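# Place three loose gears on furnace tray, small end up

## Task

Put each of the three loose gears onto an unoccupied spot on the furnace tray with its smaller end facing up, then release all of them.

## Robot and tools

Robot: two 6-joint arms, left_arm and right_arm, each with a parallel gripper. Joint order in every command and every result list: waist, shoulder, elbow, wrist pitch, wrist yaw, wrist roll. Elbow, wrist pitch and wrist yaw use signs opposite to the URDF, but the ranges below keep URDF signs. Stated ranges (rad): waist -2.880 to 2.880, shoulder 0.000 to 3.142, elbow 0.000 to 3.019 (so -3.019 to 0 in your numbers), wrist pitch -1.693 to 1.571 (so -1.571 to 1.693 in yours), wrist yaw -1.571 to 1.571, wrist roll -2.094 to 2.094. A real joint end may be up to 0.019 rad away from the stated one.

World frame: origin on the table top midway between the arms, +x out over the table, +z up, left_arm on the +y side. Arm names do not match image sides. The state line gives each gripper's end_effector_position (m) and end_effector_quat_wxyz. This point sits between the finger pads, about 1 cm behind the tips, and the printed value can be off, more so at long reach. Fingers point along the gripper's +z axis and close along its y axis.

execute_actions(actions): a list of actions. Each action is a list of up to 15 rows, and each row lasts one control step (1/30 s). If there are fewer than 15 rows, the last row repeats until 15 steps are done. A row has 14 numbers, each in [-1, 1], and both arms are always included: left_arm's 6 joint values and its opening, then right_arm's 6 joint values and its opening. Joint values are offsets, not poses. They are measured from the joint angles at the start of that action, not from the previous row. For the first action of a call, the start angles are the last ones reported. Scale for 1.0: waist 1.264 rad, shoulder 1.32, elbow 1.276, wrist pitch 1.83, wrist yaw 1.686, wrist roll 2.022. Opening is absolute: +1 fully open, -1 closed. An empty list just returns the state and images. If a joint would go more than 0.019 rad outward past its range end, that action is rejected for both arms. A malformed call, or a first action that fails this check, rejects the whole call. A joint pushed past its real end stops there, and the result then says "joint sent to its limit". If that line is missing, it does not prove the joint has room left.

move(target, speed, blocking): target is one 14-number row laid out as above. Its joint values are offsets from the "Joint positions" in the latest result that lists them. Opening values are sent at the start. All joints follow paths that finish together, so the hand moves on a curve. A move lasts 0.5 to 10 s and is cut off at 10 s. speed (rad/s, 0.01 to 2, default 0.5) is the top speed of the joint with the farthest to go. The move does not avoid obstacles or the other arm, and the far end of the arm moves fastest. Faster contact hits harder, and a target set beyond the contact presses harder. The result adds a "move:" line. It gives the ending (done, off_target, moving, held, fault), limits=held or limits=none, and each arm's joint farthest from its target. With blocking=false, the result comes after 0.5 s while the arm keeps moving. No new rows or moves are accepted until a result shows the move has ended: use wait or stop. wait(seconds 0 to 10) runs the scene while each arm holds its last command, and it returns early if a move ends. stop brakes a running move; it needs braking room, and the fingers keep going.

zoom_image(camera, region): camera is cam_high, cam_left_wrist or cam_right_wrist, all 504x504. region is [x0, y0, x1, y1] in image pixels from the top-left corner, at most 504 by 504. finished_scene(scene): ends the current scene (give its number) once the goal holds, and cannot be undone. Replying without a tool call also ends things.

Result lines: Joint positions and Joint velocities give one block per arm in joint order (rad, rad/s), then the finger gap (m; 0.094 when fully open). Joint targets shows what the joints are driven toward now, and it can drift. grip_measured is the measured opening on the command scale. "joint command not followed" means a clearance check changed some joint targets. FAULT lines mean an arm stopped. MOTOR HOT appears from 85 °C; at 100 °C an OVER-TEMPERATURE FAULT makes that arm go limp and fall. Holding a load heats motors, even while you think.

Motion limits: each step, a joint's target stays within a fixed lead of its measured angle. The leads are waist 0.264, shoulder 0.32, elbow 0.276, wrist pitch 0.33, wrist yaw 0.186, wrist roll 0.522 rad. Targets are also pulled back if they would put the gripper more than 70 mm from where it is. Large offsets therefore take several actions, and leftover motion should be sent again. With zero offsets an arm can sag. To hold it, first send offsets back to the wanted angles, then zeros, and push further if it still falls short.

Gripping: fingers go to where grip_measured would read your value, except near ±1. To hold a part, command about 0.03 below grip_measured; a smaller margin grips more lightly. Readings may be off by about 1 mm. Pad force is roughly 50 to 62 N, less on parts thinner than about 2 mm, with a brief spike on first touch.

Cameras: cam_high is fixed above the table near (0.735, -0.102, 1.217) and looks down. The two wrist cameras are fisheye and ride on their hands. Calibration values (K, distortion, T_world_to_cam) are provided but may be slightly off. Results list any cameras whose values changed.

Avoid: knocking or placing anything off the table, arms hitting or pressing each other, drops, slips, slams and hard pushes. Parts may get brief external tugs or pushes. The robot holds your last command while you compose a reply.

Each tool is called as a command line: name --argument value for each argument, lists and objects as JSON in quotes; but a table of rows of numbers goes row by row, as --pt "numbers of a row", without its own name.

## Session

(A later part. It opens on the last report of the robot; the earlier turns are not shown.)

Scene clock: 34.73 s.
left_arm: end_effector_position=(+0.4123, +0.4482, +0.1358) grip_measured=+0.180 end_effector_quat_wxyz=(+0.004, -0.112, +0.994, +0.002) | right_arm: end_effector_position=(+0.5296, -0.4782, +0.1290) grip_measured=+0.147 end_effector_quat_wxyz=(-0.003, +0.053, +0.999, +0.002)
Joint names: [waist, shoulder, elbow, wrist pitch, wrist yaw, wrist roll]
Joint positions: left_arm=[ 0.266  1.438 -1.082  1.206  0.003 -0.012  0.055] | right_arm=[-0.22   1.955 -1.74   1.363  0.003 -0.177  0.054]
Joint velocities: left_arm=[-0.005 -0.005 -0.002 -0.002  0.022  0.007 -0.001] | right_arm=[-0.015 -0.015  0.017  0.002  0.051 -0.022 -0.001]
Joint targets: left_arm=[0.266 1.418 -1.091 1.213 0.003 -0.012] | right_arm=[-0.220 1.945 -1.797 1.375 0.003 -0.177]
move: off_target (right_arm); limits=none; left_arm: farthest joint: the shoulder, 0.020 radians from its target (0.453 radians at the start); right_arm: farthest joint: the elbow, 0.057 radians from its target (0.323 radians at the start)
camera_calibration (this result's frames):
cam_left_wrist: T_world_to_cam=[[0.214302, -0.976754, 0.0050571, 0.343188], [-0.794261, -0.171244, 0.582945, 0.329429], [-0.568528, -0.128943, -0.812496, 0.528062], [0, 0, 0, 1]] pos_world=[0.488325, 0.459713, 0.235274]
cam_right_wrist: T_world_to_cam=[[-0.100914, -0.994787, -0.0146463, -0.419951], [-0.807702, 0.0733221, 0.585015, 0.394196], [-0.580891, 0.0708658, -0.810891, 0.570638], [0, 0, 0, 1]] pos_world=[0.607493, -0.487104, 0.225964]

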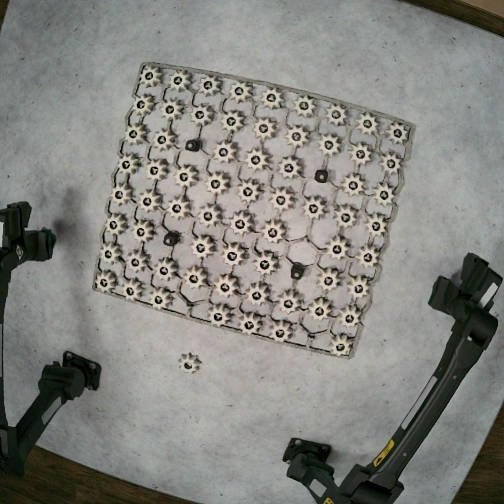

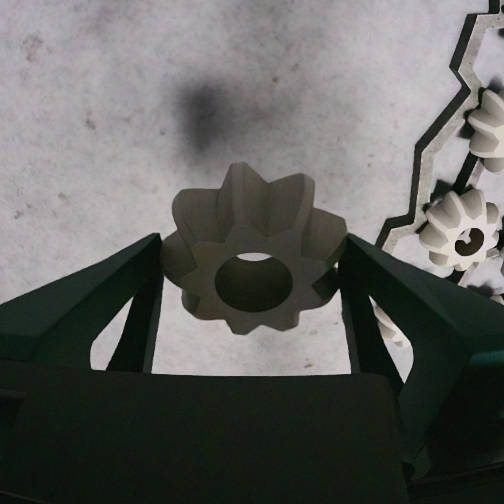

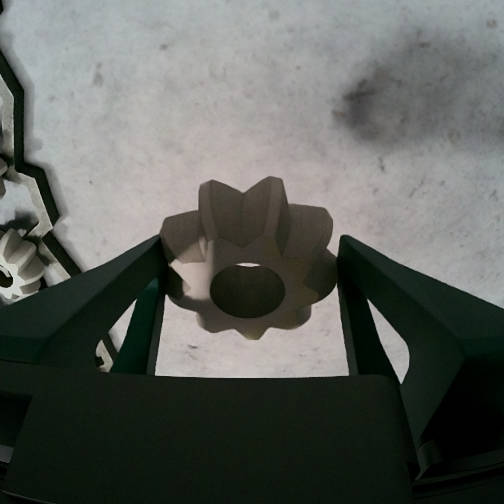

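zoom_image --camera "cam_high" --region '[250, 210, 350, 310]'

zoom_image --camera "cam_high" --region '[130, 210, 250, 330]'

Region (250, 210, 350, 310) of cam_high's 504x504 image, scaled by 5.040, with more detail than that image has.

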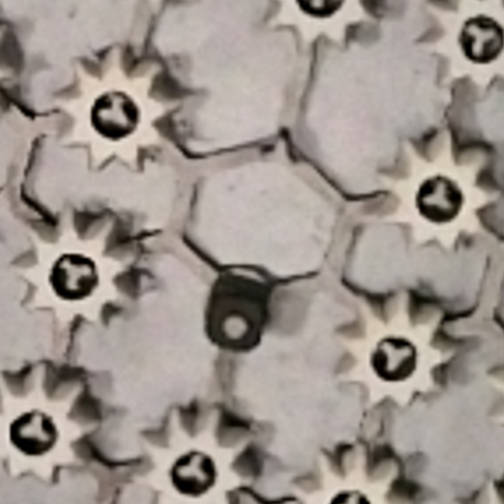

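Region (130, 210, 250, 330) of cam_high's 504x504 image, scaled by 4.200, with more detail than that image has.

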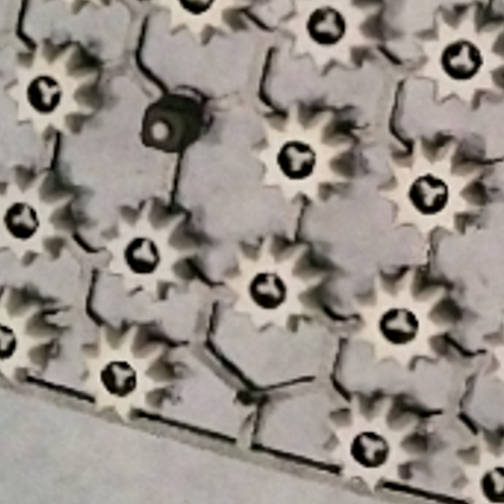

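move --target '[-0.787,-0.015,-0.007,0.004,0,0,0.145, 0.447,-0.008,-0.045,0.007,0,-0.168,0.11]' --speed 0.8

Scene clock: 38.40 s.
left_arm: end_effector_position=(+0.2985, +0.0837, +0.1315) grip_measured=+0.147 end_effector_quat_wxyz=(-0.002, +0.380, +0.925, +0.002) | right_arm: end_effector_position=(+0.5254, -0.1419, +0.1254) grip_measured=+0.146 end_effector_quat_wxyz=(-0.008, -0.387, +0.922, +0.003)
Joint names: [waist, shoulder, elbow, wrist pitch, wrist yaw, wrist roll]
Joint positions: left_arm=[-0.739  1.436 -1.068  1.208  0.003 -0.012  0.054] | right_arm=[ 0.351  1.955 -1.731  1.363  0.004 -0.506  0.054]
Joint velocities: left_arm=[-0.005 -0.005  0.002  0.002 -0.037  0.022 -0.001] | right_arm=[-0.005 -0.005  0.002 -0.002  0.022 -0.051 -0.001]
Joint targets: left_arm=[-0.729 1.418 -1.091 1.213 0.003 -0.012] | right_arm=[0.345 1.944 -1.797 1.376 0.003 -0.516]
move: off_target (left_arm, right_arm); limits=none; left_arm: farthest joint: the elbow, 0.023 radians from its target (0.023 radians at the start); right_arm: farthest joint: the elbow, 0.067 radians from its target (0.057 radians at the start)
camera_calibration (this result's frames):
cam_left_wrist: T_world_to_cam=[[-0.709734, -0.704449, 0.00539316, 0.264534], [-0.564249, 0.573032, 0.594355, 0.0466595], [-0.421783, 0.418791, -0.804185, 0.32207], [0, 0, 0, 1]] pos_world=[0.34992, 0.0247329, 0.229845]
cam_right_wrist: T_world_to_cam=[[0.717058, -0.696684, -0.0214449, -0.472473], [-0.553472, -0.587819, 0.590032, 0.140133], [-0.423671, -0.411218, -0.807095, 0.389978], [0, 0, 0, 1]] pos_world=[0.581573, -0.0864255, 0.221935]

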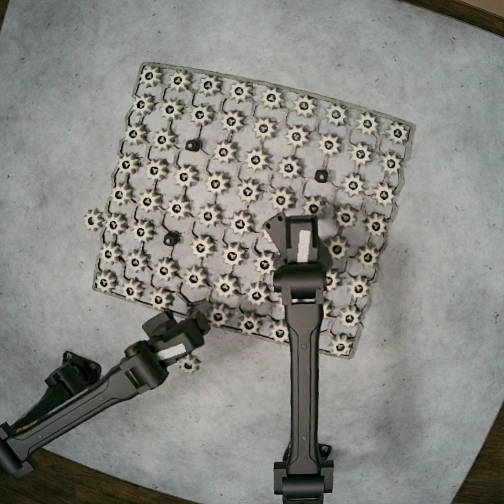

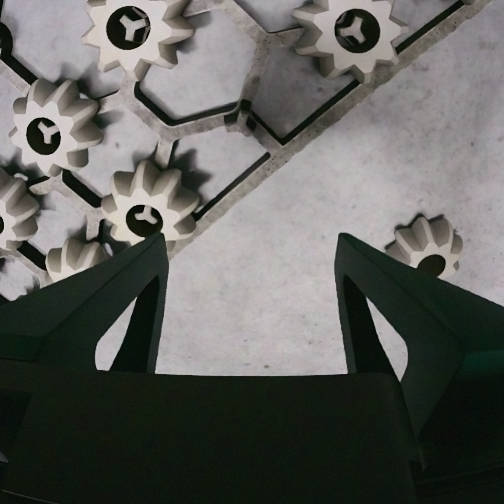

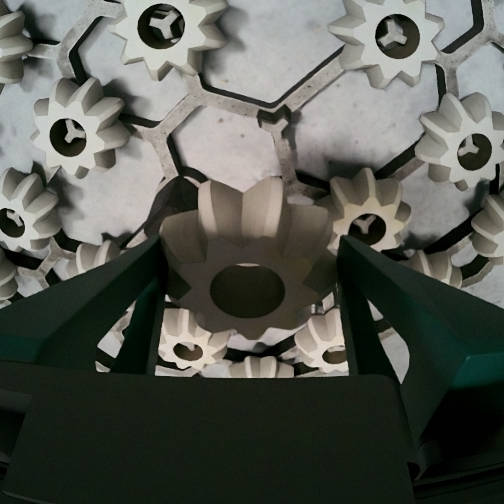

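zoom_image --camera "cam_right_wrist" --region '[150, 40, 400, 240]'

zoom_image --camera "cam_left_wrist" --region '[130, 20, 380, 240]'

zoom_image --camera "cam_high" --region '[50, 170, 150, 270]'

Region (150, 40, 400, 240) of cam_right_wrist's 504x504 image, scaled by 2.016, with more detail than that image has; it fills the top 403 rows of this view, and the rest is white.

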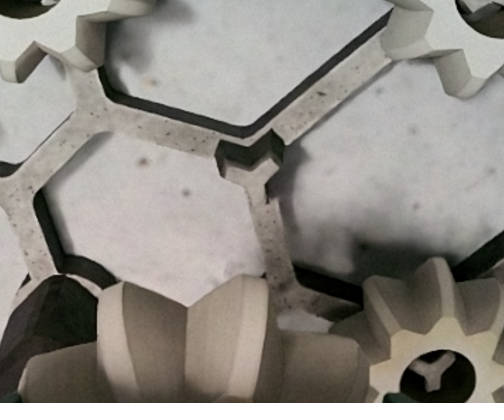

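Region (130, 20, 380, 240) of cam_left_wrist's 504x504 image, scaled by 2.016, with more detail than that image has; it fills the top 444 rows of this view, and the rest is white.

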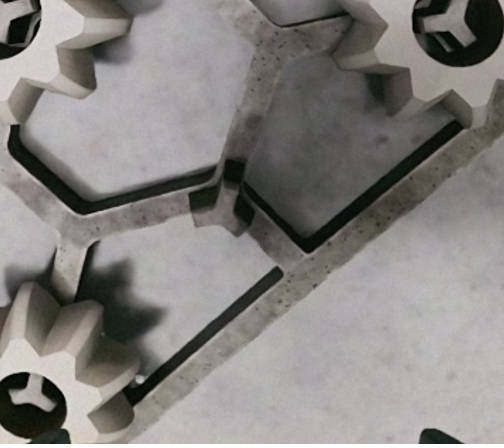

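Region (50, 170, 150, 270) of cam_high's 504x504 image, scaled by 5.040, with more detail than that image has.

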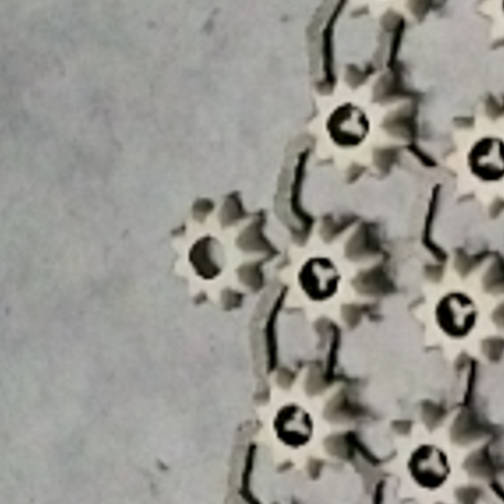

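zoom_image --camera "cam_right_wrist" --region '[140, 160, 360, 380]'

Region (140, 160, 360, 380) of cam_right_wrist's 504x504 image, scaled by 2.291, with more detail than that image has.

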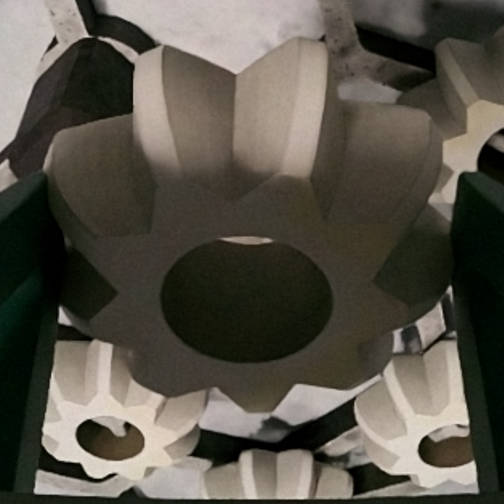

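move --target '[0.652,0.085,-0.114,0,0,-0.765,1, -0.01,0.069,0.013,-0.068,0,0,0.10]' --speed 0.9

Scene clock: 47.87 s.
left_arm: end_effector_position=(+0.4513, +0.3790, +0.1303) grip_measured=+1.000 end_effector_quat_wxyz=(-0.001, +0.711, -0.703, -0.001) | right_arm: end_effector_position=(+0.5382, -0.1388, +0.0620) grip_measured=+0.146 end_effector_quat_wxyz=(-0.012, -0.387, +0.922, +0.003)
Joint names: [waist, shoulder, elbow, wrist pitch, wrist yaw, wrist roll]
Joint positions: left_arm=[ 0.089  1.525 -1.162  1.208  0.003 -1.546  0.094] | right_arm=[ 0.35   2.044 -1.699  1.251  0.004 -0.507  0.054]
Joint velocities: left_arm=[-0.015 -0.015 -0.012 -0.012  0.037 -0.051  0.   ] | right_arm=[ 0.005 -0.015  0.007  0.012 -0.007 -0.051 -0.   ]
Joint targets: left_arm=[0.085 1.549 -1.213 1.208 0.003 -1.559] | right_arm=[0.339 2.046 -1.714 1.239 0.004 -0.506]
move: off_target (left_arm); limits=none; left_arm: farthest joint: the elbow, 0.052 radians from its target (0.145 radians at the start); right_arm: farthest joint: the elbow, 0.015 radians from its target (0.016 radians at the start)
camera_calibration (this result's frames):
cam_left_wrist: T_world_to_cam=[[0.999967, 0.00211362, 0.00779026, -0.458664], [-0.0028695, -0.808985, 0.587823, 0.235743], [0.00754463, -0.587826, -0.808952, 0.45028], [0, 0, 0, 1]] pos_world=[0.455928, 0.456368, 0.229253]
cam_right_wrist: T_world_to_cam=[[0.716337, -0.697287, -0.0255526, -0.480318], [-0.549148, -0.585987, 0.595865, 0.184055], [-0.430462, -0.412808, -0.802678, 0.348622], [0, 0, 0, 1]] pos_world=[0.595211, -0.0831514, 0.157886]

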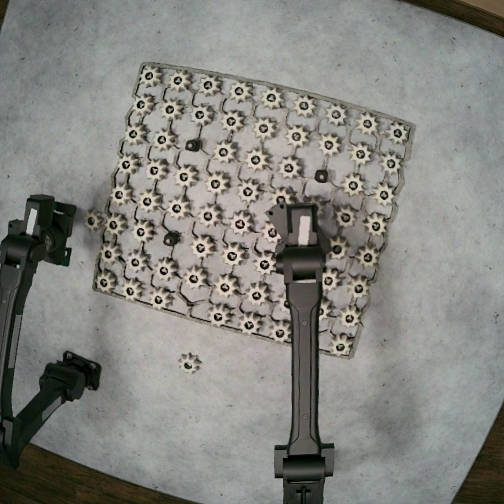

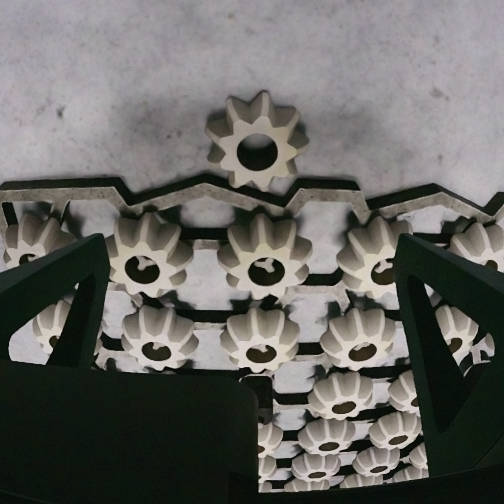

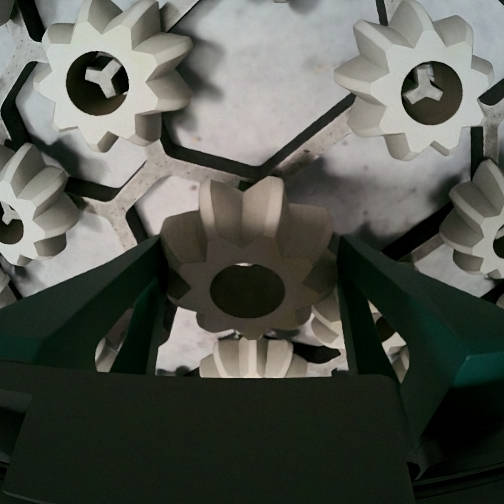

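zoom_image --camera "cam_right_wrist" --region '[20, 10, 270, 210]'

zoom_image --camera "cam_right_wrist" --region '[254, 10, 504, 210]'

Region (20, 10, 270, 210) of cam_right_wrist's 504x504 image, scaled by 2.016, with more detail than that image has; it fills the top 403 rows of this view, and the rest is white.

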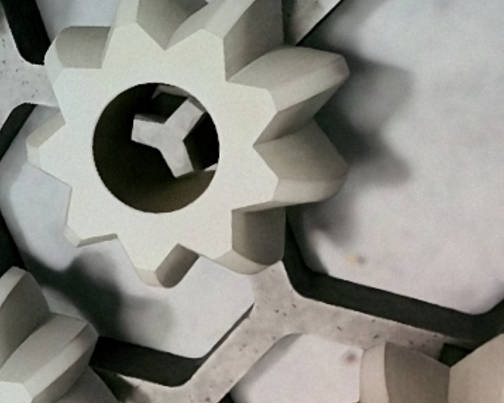

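Region (254, 10, 504, 210) of cam_right_wrist's 504x504 image, scaled by 2.016, with more detail than that image has; it fills the top 403 rows of this view, and the rest is white.

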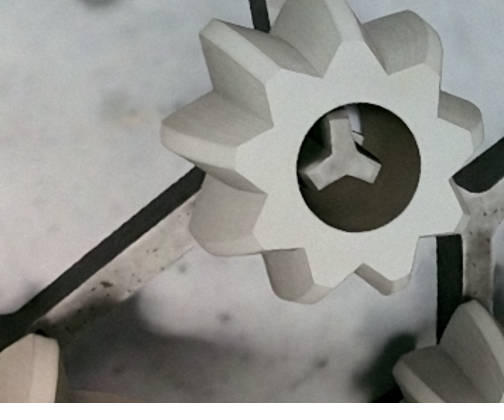

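move --target '[-0.021,0.099,0.083,-0.133,0,0,1, -0.0135,0.0015,0.0345,-0.060,0,0,0.10]' --speed 0.2

Scene clock: 54.93 s.
left_arm: end_effector_position=(+0.4591, +0.3730, +0.0485) grip_measured=+1.000 end_effector_quat_wxyz=(-0.005, +0.706, -0.708, +0.003) | right_arm: end_effector_position=(+0.5406, -0.1425, +0.0413) grip_measured=+0.146 end_effector_quat_wxyz=(+0.007, -0.384, +0.923, +0.001)
Joint names: [waist, shoulder, elbow, wrist pitch, wrist yaw, wrist roll]
Joint positions: left_arm=[ 0.074  1.637 -1.057  0.978  0.003 -1.547  0.094] | right_arm=[ 0.343  2.044 -1.641  1.155  0.004 -0.507  0.054]
Joint velocities: left_arm=[-0.015 -0.005 -0.007 -0.017 -0.051  0.051  0.   ] | right_arm=[-0.005  0.005 -0.012 -0.007  0.051 -0.051 -0.   ]
Joint targets: left_arm=[0.062 1.656 -1.056 0.964 0.003 -1.546] | right_arm=[0.333 2.046 -1.655 1.142 0.004 -0.507]
move: done; limits=none; left_arm: farthest joint: the shoulder, 0.019 radians from its target (0.130 radians at the start); right_arm: farthest joint: the elbow, 0.014 radians from its target (0.044 radians at the start)
camera_calibration (this result's frames):
cam_left_wrist: T_world_to_cam=[[0.999728, -0.0120038, 0.0199907, -0.46101], [-0.0214596, -0.809014, 0.587398, 0.287466], [0.00912172, -0.587667, -0.809051, 0.379767], [0, 0, 0, 1]] pos_world=[0.463589, 0.450207, 0.14761]
cam_right_wrist: T_world_to_cam=[[0.712127, -0.702017, -0.00689307, -0.484294], [-0.574508, -0.588368, 0.569003, 0.210055], [-0.403505, -0.401242, -0.822307, 0.319443], [0, 0, 0, 1]] pos_world=[0.594453, -0.0882192, 0.13982]

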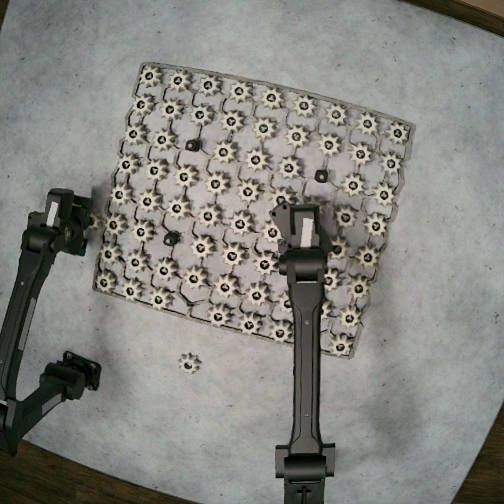

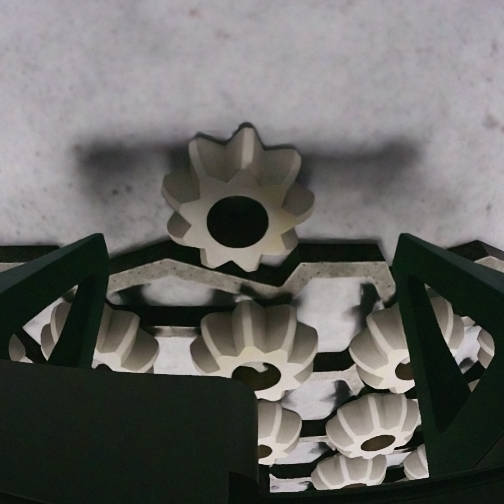

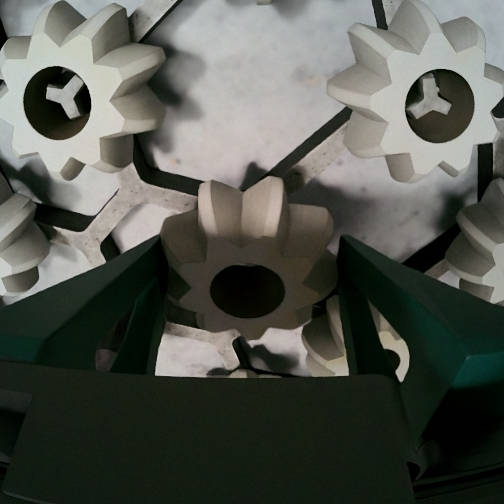

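zoom_image --camera "cam_right_wrist" --region '[0, 20, 200, 220]'

zoom_image --camera "cam_right_wrist" --region '[304, 20, 504, 220]'

Region (0, 20, 200, 220) of cam_right_wrist's 504x504 image, scaled by 2.520, with more detail than that image has.

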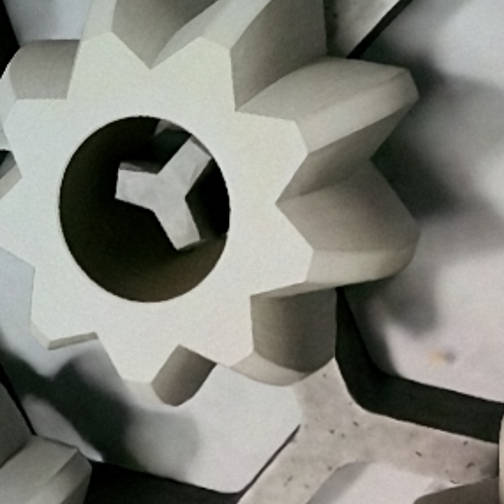

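Region (304, 20, 504, 220) of cam_right_wrist's 504x504 image, scaled by 2.520, with more detail than that image has.

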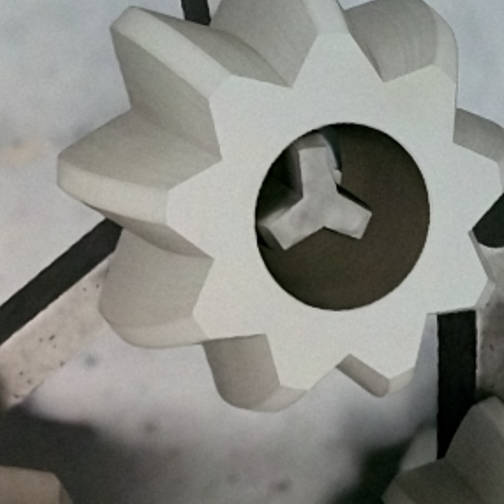

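move --target '[0,0.052,0.032,-0.052,0,0,1, 0,0.035,-0.011,-0.007,0,0,0.10]' --speed 0.07

Scene clock: 58.80 s.
left_arm: end_effector_position=(+0.4567, +0.3729, +0.0179) grip_measured=+1.000 end_effector_quat_wxyz=(-0.004, +0.706, -0.708, +0.002) | right_arm: end_effector_position=(+0.5383, -0.1431, +0.0296) grip_measured=+0.142 end_effector_quat_wxyz=(-0.001, -0.384, +0.923, +0.002)
Joint names: [waist, shoulder, elbow, wrist pitch, wrist yaw, wrist roll]
Joint positions: left_arm=[ 0.074  1.683 -1.018  0.897  0.003 -1.547  0.094] | right_arm=[ 0.343  2.059 -1.634  1.147  0.004 -0.507  0.054]
Joint velocities: left_arm=[-0.015 -0.005 -0.012  0.002  0.007 -0.081  0.   ] | right_arm=[-0.005 -0.005 -0.007 -0.007  0.007  0.037 -0.001]
Joint targets: left_arm=[0.074 1.706 -1.016 0.883 0.003 -1.547] | right_arm=[0.343 2.090 -1.655 1.142 0.004 -0.507]
move: off_target (left_arm, right_arm); limits=none; left_arm: farthest joint: the shoulder, 0.023 radians from its target (0.069 radians at the start); right_arm: farthest joint: the shoulder, 0.031 radians from its target (0.047 radians at the start)
camera_calibration (this result's frames):
cam_left_wrist: T_world_to_cam=[[0.999778, -0.0120028, 0.0173223, -0.45802], [-0.0198912, -0.808981, 0.587498, 0.304672], [0.00696177, -0.587712, -0.80904, 0.355934], [0, 0, 0, 1]] pos_world=[0.4615, 0.450163, 0.116905]
cam_right_wrist: T_world_to_cam=[[0.711976, -0.702061, -0.014173, -0.482903], [-0.566299, -0.585997, 0.57958, 0.210596], [-0.415205, -0.404621, -0.814792, 0.314207], [0, 0, 0, 1]] pos_world=[0.593536, -0.0884842, 0.127112]

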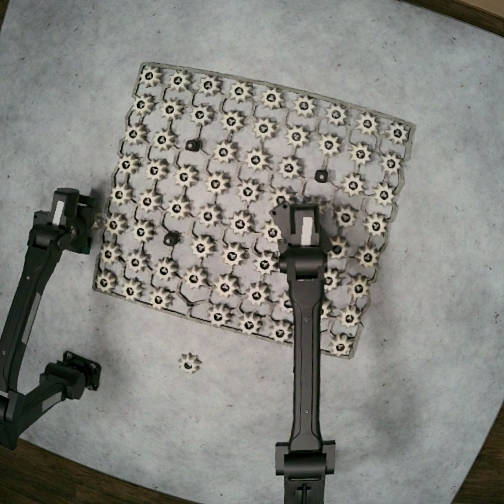

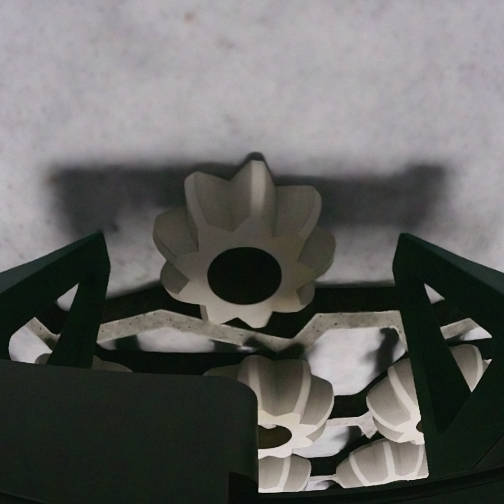

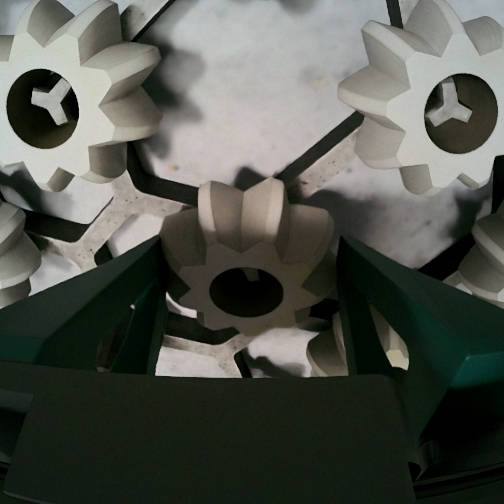

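zoom_image --camera "cam_right_wrist" --region '[140, 160, 360, 380]'

Region (140, 160, 360, 380) of cam_right_wrist's 504x504 image, scaled by 2.291, with more detail than that image has.

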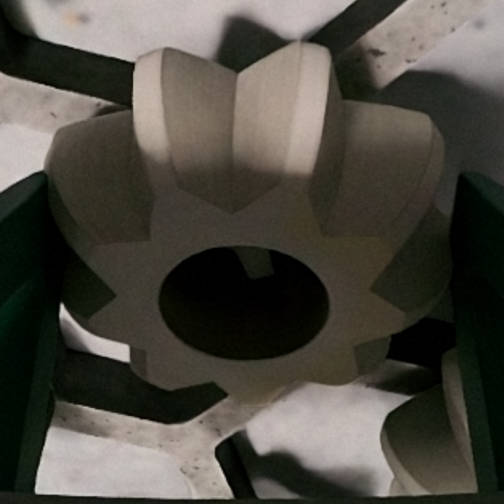

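execute_actions --actions '[[[0,0.017,0,-0.007,0,0,1, 0,0.012,-0.011,-0.003,0,0,0.14],[0,0.017,0,-0.007,0,0,1, 0,0.012,-0.011,-0.003,0,0,0.15],[0,0.017,0,-0.007,0,0,1, 0,0.012,-0.011,-0.003,0,0,0.16],[0,0.017,0,-0.007,0,0,1, 0,0.012,-0.011,-0.003,0,0,0.17],[0,0.017,0,-0.007,0,0,1, 0,0.012,-0.011,-0.003,0,0,0.18],[0,0.017,0,-0.007,0,0,1, 0,0.012,-0.011,-0.003,0,0,0.19],[0,0.017,0,-0.007,0,0,1, 0,0.012,-0.011,-0.003,0,0,0.20],[0,0.017,0,-0.007,0,0,1, 0,0.012,-0.011,-0.003,0,0,0.22],[0,0.017,0,-0.007,0,0,1, 0,0.012,-0.011,-0.003,0,0,0.24],[0,0.017,0,-0.007,0,0,1, 0,0.012,-0.011,-0.003,0,0,0.26]]]'

Scene clock: 61.50 s.
left_arm: end_effector_position=(+0.4567, +0.3729, +0.0179) grip_measured=+1.000 end_effector_quat_wxyz=(-0.004, +0.706, -0.708, +0.002) | right_arm: end_effector_position=(+0.5386, -0.1431, +0.0296) grip_measured=+0.259 end_effector_quat_wxyz=(-0.000, -0.384, +0.923, +0.002)
Joint names: [waist, shoulder, elbow, wrist pitch, wrist yaw, wrist roll]
Joint positions: left_arm=[ 0.074  1.683 -1.018  0.897  0.003 -1.547  0.094] | right_arm=[ 0.343  2.059 -1.634  1.146  0.004 -0.507  0.059]
Joint velocities: left_arm=[-0.015  0.005  0.012  0.027 -0.007 -0.051  0.   ] | right_arm=[ 0.005  0.015 -0.012 -0.007  0.007  0.007 -0.   ]
Joint targets: left_arm=[0.074 1.705 -1.018 0.884 0.003 -1.547] | right_arm=[0.343 2.075 -1.648 1.142 0.004 -0.507]
camera_calibration (this result's frames):
cam_left_wrist: T_world_to_cam=[[0.999778, -0.0120028, 0.0173223, -0.45802], [-0.0198912, -0.808981, 0.587498, 0.304672], [0.00696177, -0.587712, -0.80904, 0.355934], [0, 0, 0, 1]] pos_world=[0.4615, 0.450163, 0.116905]
cam_right_wrist: T_world_to_cam=[[0.711991, -0.702056, -0.0136131, -0.483065], [-0.566936, -0.586181, 0.57877, 0.211136], [-0.414309, -0.404362, -0.815377, 0.313922], [0, 0, 0, 1]] pos_world=[0.593699, -0.0884371, 0.127189]

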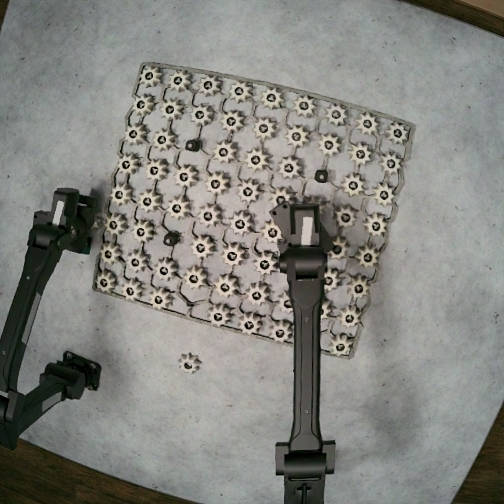

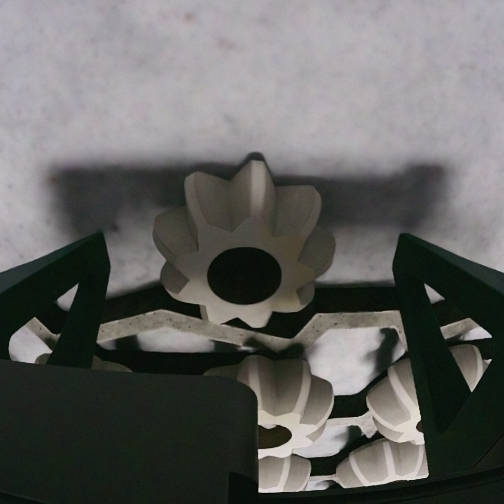

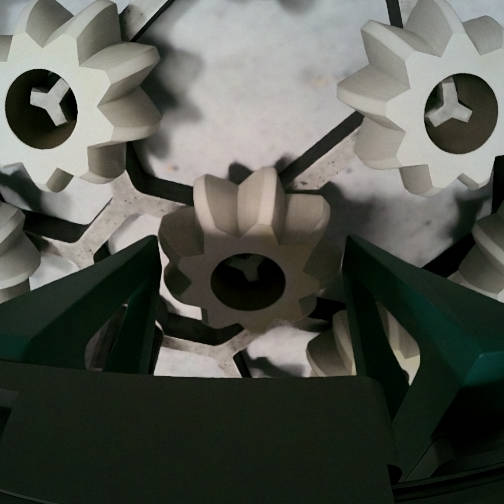

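zoom_image --camera "cam_right_wrist" --region '[140, 140, 360, 360]'

Region (140, 140, 360, 360) of cam_right_wrist's 504x504 image, scaled by 2.291, with more detail than that image has.

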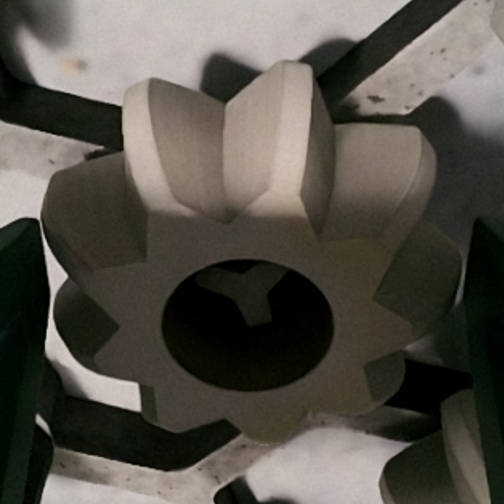

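execute_actions --actions '[[[0,0.018,0,-0.007,0,0,0.8, 0,0,-0.011,0,0,0,0.3],[0,0.02,0,-0.007,0,0,0.7, 0,-0.005,-0.015,0,0,0,0.34],[0,0.022,0,-0.007,0,0,0.6, 0,-0.01,-0.02,0,0,0,0.38],[0,0.024,0,-0.007,0,0,0.5, 0,-0.015,-0.025,0,0,0,0.4],[0,0.026,0,-0.007,0,0,0.4, 0,-0.02,-0.03,0,0,0,0.4],[0,0.027,0,-0.007,0,0,0.4, 0,-0.025,-0.03,0,0,0,0.4],[0,0.028,0,-0.007,0,0,0.4, 0,-0.03,-0.03,0,0,0,0.4]]]'

Scene clock: 63.43 s.
left_arm: end_effector_position=(+0.4551, +0.3729, +0.0119) grip_measured=+0.402 end_effector_quat_wxyz=(+0.001, +0.706, -0.708, -0.003) | right_arm: end_effector_position=(+0.5392, -0.1429, +0.0334) grip_measured=+0.399 end_effector_quat_wxyz=(+0.003, -0.384, +0.923, +0.002)
Joint names: [waist, shoulder, elbow, wrist pitch, wrist yaw, wrist roll]
Joint positions: left_arm=[ 0.074  1.697 -1.018  0.897  0.003 -1.547  0.066] | right_arm=[ 0.343  2.053 -1.634  1.146  0.004 -0.507  0.066]
Joint velocities: left_arm=[ 0.005  0.005  0.007  0.002  0.007 -0.007  0.   ] | right_arm=[-0.015 -0.024  0.022 -0.002 -0.022  0.022 -0.   ]
Joint targets: left_arm=[0.074 1.720 -1.018 0.884 0.003 -1.547] | right_arm=[0.343 2.020 -1.672 1.146 0.004 -0.507]
camera_calibration (this result's frames):
cam_left_wrist: T_world_to_cam=[[0.999924, -0.0119997, 0.0028349, -0.456136], [-0.0113731, -0.808803, 0.58797, 0.30417], [-0.00476259, -0.587958, -0.808878, 0.356519], [0, 0, 0, 1]] pos_world=[0.461258, 0.450158, 0.110831]
cam_right_wrist: T_world_to_cam=[[0.712066, -0.702035, -0.01044, -0.483471], [-0.570528, -0.587219, 0.574171, 0.211334], [-0.409219, -0.402892, -0.818669, 0.314922], [0, 0, 0, 1]] pos_world=[0.593707, -0.0884348, 0.131427]

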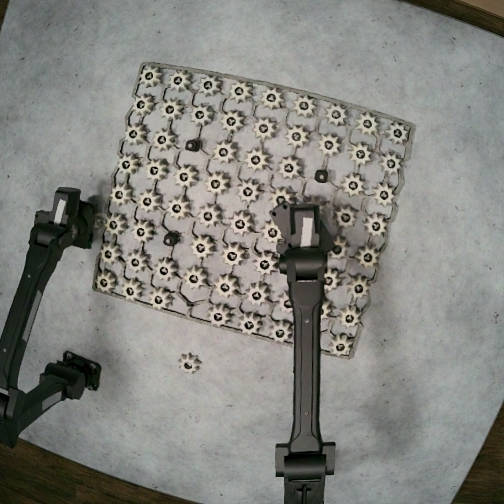

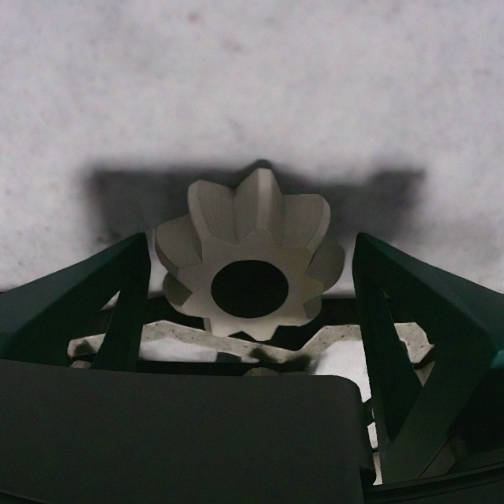

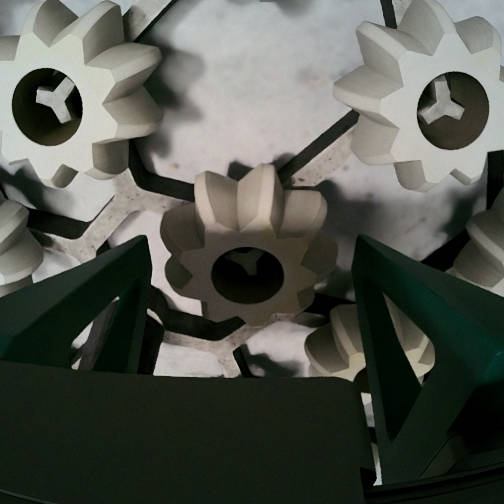

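execute_actions --actions '[[[0,0.017,0,-0.007,0,0,0.35, 0,-0.025,-0.03,0,0,0,0.4],[0,0.017,0,-0.007,0,0,0.3, 0,-0.03,-0.033,0.002,0,0,0.4],[0,0.017,0,-0.007,0,0,0.26, 0,-0.035,-0.036,0.004,0,0,0.4],[0,0.017,0,-0.007,0,0,0.23, 0,-0.04,-0.04,0.006,0,0,0.4],[0,0.017,0,-0.007,0,0,0.21, 0,-0.045,-0.044,0.008,0,0,0.4],[0,0.017,0,-0.007,0,0,0.2, 0,-0.05,-0.048,0.01,0,0,0.4],[0,0.017,0,-0.007,0,0,0.19, 0,-0.055,-0.052,0.013,0,0,0.4],[0,0.017,0,-0.007,0,0,0.18, 0,-0.058,-0.056,0.016,0,0,0.4],[0,0.017,0,-0.007,0,0,0.17, 0,-0.06,-0.06,0.02,0,0,0.4],[0,0.017,0,-0.007,0,0,0.16, 0,-0.062,-0.063,0.023,0,0,0.4],[0,0.017,0,-0.007,0,0,0.15, 0,-0.064,-0.066,0.026,0,0,0.4],[0,0.017,0,-0.007,0,0,0.14, 0,-0.065,-0.068,0.029,0,0,0.4],[0,0.017,0,-0.007,0,0,0.13, 0,-0.065,-0.07,0.032,0,0,0.4]],[[0,0.017,0,-0.007,0,0,0.13, 0,-0.03,-0.045,0.007,0,0,0.4]]]'

Scene clock: 65.43 s.
left_arm: end_effector_position=(+0.4552, +0.3729, +0.0119) grip_measured=+0.185 end_effector_quat_wxyz=(+0.001, +0.706, -0.708, -0.003) | right_arm: end_effector_position=(+0.5537, -0.1387, +0.0998) grip_measured=+0.399 end_effector_quat_wxyz=(+0.048, -0.383, +0.922, -0.003)
Joint names: [waist, shoulder, elbow, wrist pitch, wrist yaw, wrist roll]
Joint positions: left_arm=[ 0.074  1.697 -1.018  0.897  0.003 -1.547  0.056] | right_arm=[ 0.343  1.975 -1.689  1.19   0.004 -0.507  0.066]
Joint velocities: left_arm=[ 0.015 -0.015  0.012 -0.007  0.022  0.037  0.   ] | right_arm=[-0.015  0.015 -0.007  0.007  0.066 -0.022 -0.   ]
Joint targets: left_arm=[0.074 1.720 -1.018 0.884 0.003 -1.547] | right_arm=[0.343 1.954 -1.734 1.202 0.004 -0.507]
camera_calibration (this result's frames):
cam_left_wrist: T_world_to_cam=[[0.999923, -0.0119997, 0.00321617, -0.456233], [-0.0115973, -0.808807, 0.587959, 0.304277], [-0.00445409, -0.587951, -0.808884, 0.356378], [0, 0, 0, 1]] pos_world=[0.461314, 0.450159, 0.110834]
cam_right_wrist: T_world_to_cam=[[0.711076, -0.70232, 0.0334099, -0.494037], [-0.61717, -0.600688, 0.508207, 0.214476], [-0.336855, -0.381994, -0.860586, 0.343946], [0, 0, 0, 1]] pos_world=[0.599526, -0.0867542, 0.203502]

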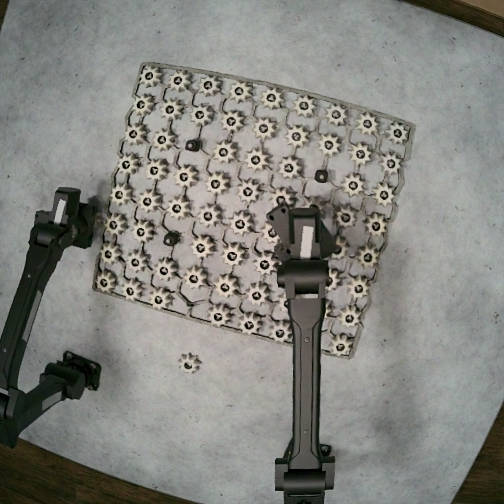

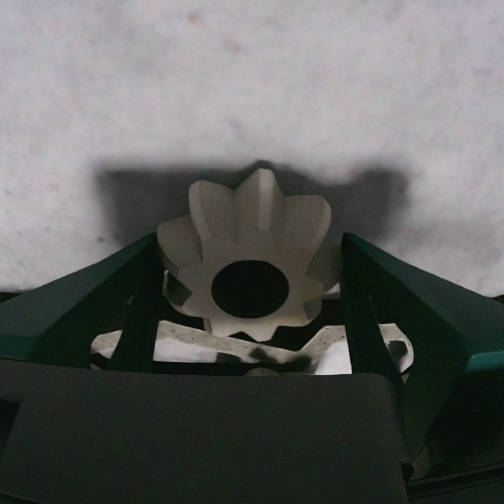

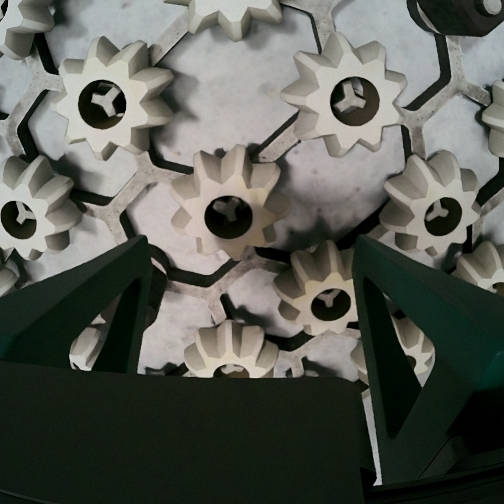

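move --target '[0,-0.065,-0.03,0,0,0,0.13, 0,-0.093,-0.035,0.102,0,0,0.6]' --speed 0.25

Scene clock: 68.07 s.
left_arm: end_effector_position=(+0.4605, +0.3730, +0.0324) grip_measured=+0.185 end_effector_quat_wxyz=(-0.017, +0.706, -0.708, +0.014) | right_arm: end_effector_position=(+0.5126, -0.1506, +0.1583) grip_measured=+0.599 end_effector_quat_wxyz=(+0.013, -0.384, +0.923, +0.000)
Joint names: [waist, shoulder, elbow, wrist pitch, wrist yaw, wrist roll]
Joint positions: left_arm=[ 0.074  1.648 -1.018  0.897  0.003 -1.547  0.056] | right_arm=[ 0.343  1.869 -1.689  1.365  0.004 -0.507  0.075]
Joint velocities: left_arm=[-0.005 -0.005  0.007 -0.002 -0.007  0.007  0.002] | right_arm=[-0.005 -0.015 -0.007  0.012  0.022 -0.051 -0.   ]
Joint targets: left_arm=[0.074 1.612 -1.057 0.897 0.003 -1.547] | right_arm=[0.343 1.852 -1.734 1.377 0.004 -0.507]
move: off_target (left_arm, right_arm); limits=none; left_arm: farthest joint: the elbow, 0.038 radians from its target (0.038 radians at the start); right_arm: farthest joint: the elbow, 0.044 radians from its target (0.044 radians at the start)
camera_calibration (this result's frames):
cam_left_wrist: T_world_to_cam=[[0.998535, -0.0120288, 0.0527566, -0.462629], [-0.0407019, -0.809416, 0.585823, 0.306061], [0.0356553, -0.587112, -0.80872, 0.354282], [0, 0, 0, 1]] pos_world=[0.461777, 0.450169, 0.131624]
cam_right_wrist: T_world_to_cam=[[0.712173, -0.702004, -0.000731892, -0.470189], [-0.581335, -0.59034, 0.559954, 0.127202], [-0.393522, -0.398359, -0.828523, 0.397411], [0, 0, 0, 1]] pos_world=[0.565193, -0.0966694, 0.257693]

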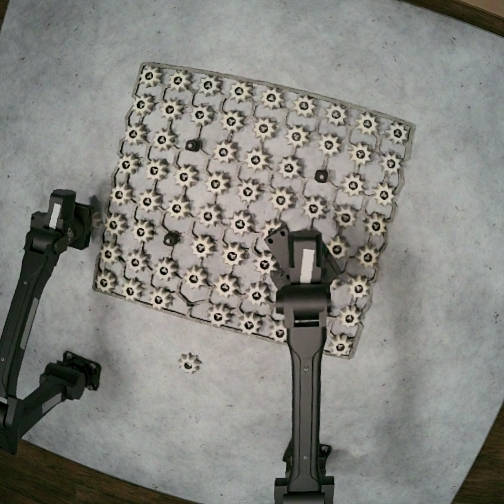

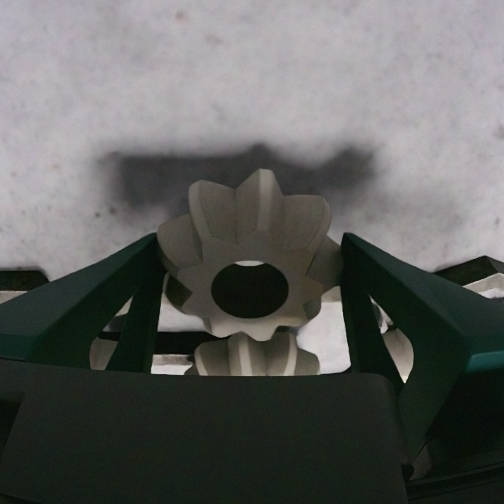

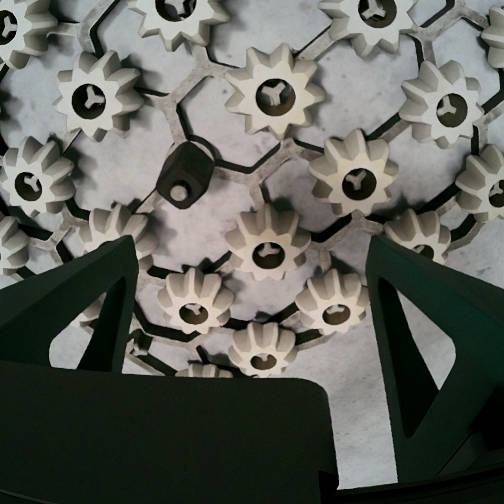

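move --target '[0,-0.114,-0.154,0.176,0,0.760,0.13, 0.635,-0.257,0.442,-0.138,0,0,1]' --speed 0.8

Scene clock: 72.30 s.
left_arm: end_effector_position=(+0.4475, +0.3727, +0.1228) grip_measured=+0.186 end_effector_quat_wxyz=(-0.010, -0.022, +1.000, +0.001) | right_arm: end_effector_position=(+0.1559, +0.0715, +0.1041) grip_measured=+1.000 end_effector_quat_wxyz=(-0.005, +0.716, -0.699, -0.003)
Joint names: [waist, shoulder, elbow, wrist pitch, wrist yaw, wrist roll]
Joint positions: left_arm=[ 0.074  1.534 -1.151  1.207  0.003 -0.023  0.056] | right_arm=[ 1.15   1.553 -1.12   1.126  0.004 -0.507  0.094]
Joint velocities: left_arm=[-0.005 -0.005  0.012  0.012  0.037 -0.007  0.   ] | right_arm=[-0.015 -0.015 -0.007 -0.002  0.037  0.051  0.   ]
Joint targets: left_arm=[0.074 1.497 -1.215 1.219 0.003 -0.010] | right_arm=[1.146 1.530 -1.125 1.113 0.004 -0.507]
move: off_target (left_arm, right_arm); limits=none; left_arm: farthest joint: the elbow, 0.063 radians from its target (0.196 radians at the start); right_arm: farthest joint: the shoulder, 0.024 radians from its target (0.340 radians at the start)
camera_calibration (this result's frames):
cam_left_wrist: T_world_to_cam=[[0.034918, -0.999377, 0.00513965, 0.350701], [-0.79537, -0.0246755, 0.605621, 0.295161], [-0.605117, -0.025235, -0.795736, 0.503402], [0, 0, 0, 1]] pos_world=[0.527133, 0.370469, 0.220017]
cam_right_wrist: T_world_to_cam=[[0.999562, 0.0285543, -0.00782651, -0.156577], [0.0279169, -0.820916, 0.570366, 0.00169326], [0.0098615, -0.570334, -0.821354, 0.249258], [0, 0, 0, 1]] pos_world=[0.154003, 0.148021, 0.202538]

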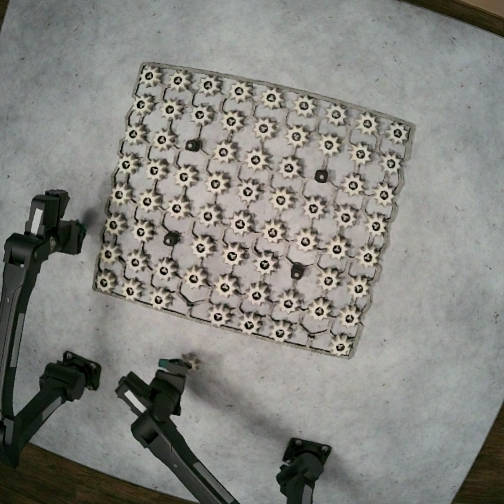

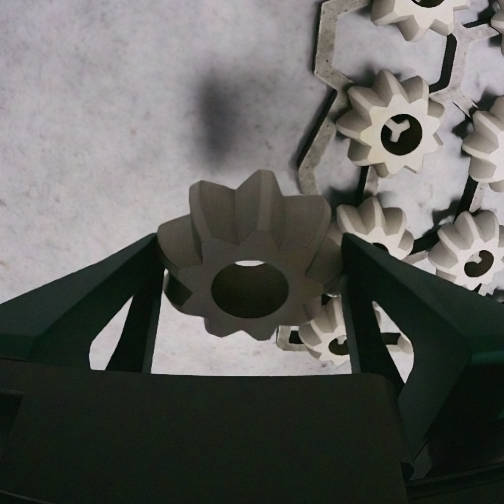

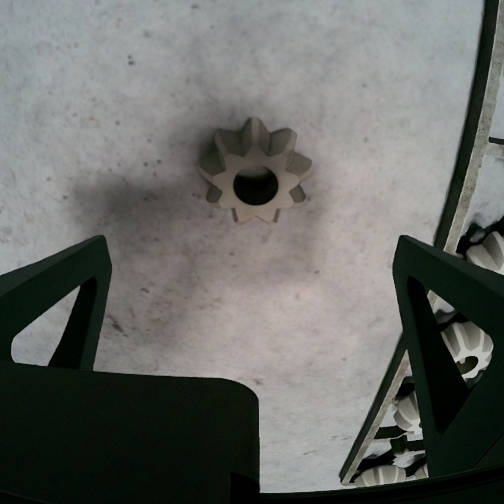

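move --target '[0,-0.02,-0.04,0,0,0,0.13, -0.017,0.091,0.0914,-0.1265,0,0,1]' --speed 0.3

Scene clock: 74.17 s.
left_arm: end_effector_position=(+0.4465, +0.3727, +0.1219) grip_measured=+0.186 end_effector_quat_wxyz=(-0.011, -0.021, +1.000, +0.001) | right_arm: end_effector_position=(+0.1563, +0.0617, +0.0201) grip_measured=+1.000 end_effector_quat_wxyz=(+0.002, +0.712, -0.703, -0.002)
Joint names: [waist, shoulder, elbow, wrist pitch, wrist yaw, wrist roll]
Joint positions: left_arm=[ 0.074  1.534 -1.149  1.207  0.003 -0.022  0.056] | right_arm=[ 1.138  1.662 -0.998  0.909  0.004 -0.507  0.094]
Joint velocities: left_arm=[-0.005 -0.005 -0.002 -0.012  0.037  0.022 -0.   ] | right_arm=[-0.005 -0.015  0.002 -0.002 -0.037  0.037  0.   ]
Joint targets: left_arm=[0.074 1.508 -1.202 1.207 0.003 -0.022] | right_arm=[1.128 1.674 -1.004 0.895 0.004 -0.507]
move: off_target (left_arm); limits=none; left_arm: farthest joint: the elbow, 0.053 radians from its target (0.051 radians at the start); right_arm: farthest joint: the wrist pitch, 0.014 radians from its target (0.232 radians at the start)
camera_calibration (this result's frames):
cam_left_wrist: T_world_to_cam=[[0.0341694, -0.999403, 0.00511904, 0.351067], [-0.793768, -0.0240259, 0.607746, 0.293682], [-0.60726, -0.0248297, -0.794115, 0.502639], [0, 0, 0, 1]] pos_world=[0.526352, 0.370394, 0.218873]
cam_right_wrist: T_world_to_cam=[[0.999753, 0.0169831, -0.0143596, -0.156531], [0.0221633, -0.814422, 0.579849, 0.0419764], [-0.00184717, -0.580024, -0.814597, 0.176942], [0, 0, 0, 1]] pos_world=[0.155889, 0.139476, 0.117549]

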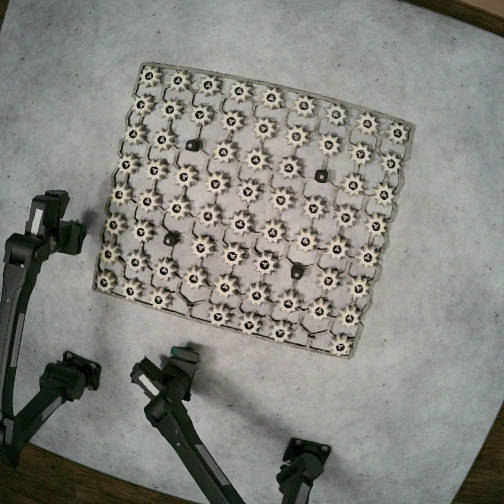

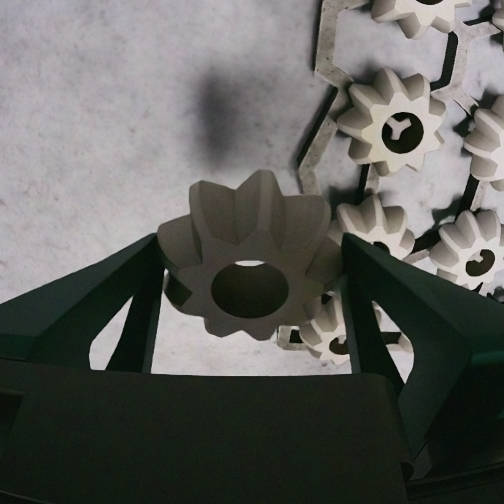

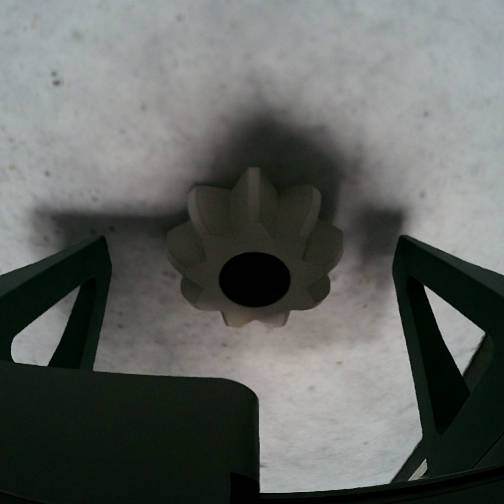

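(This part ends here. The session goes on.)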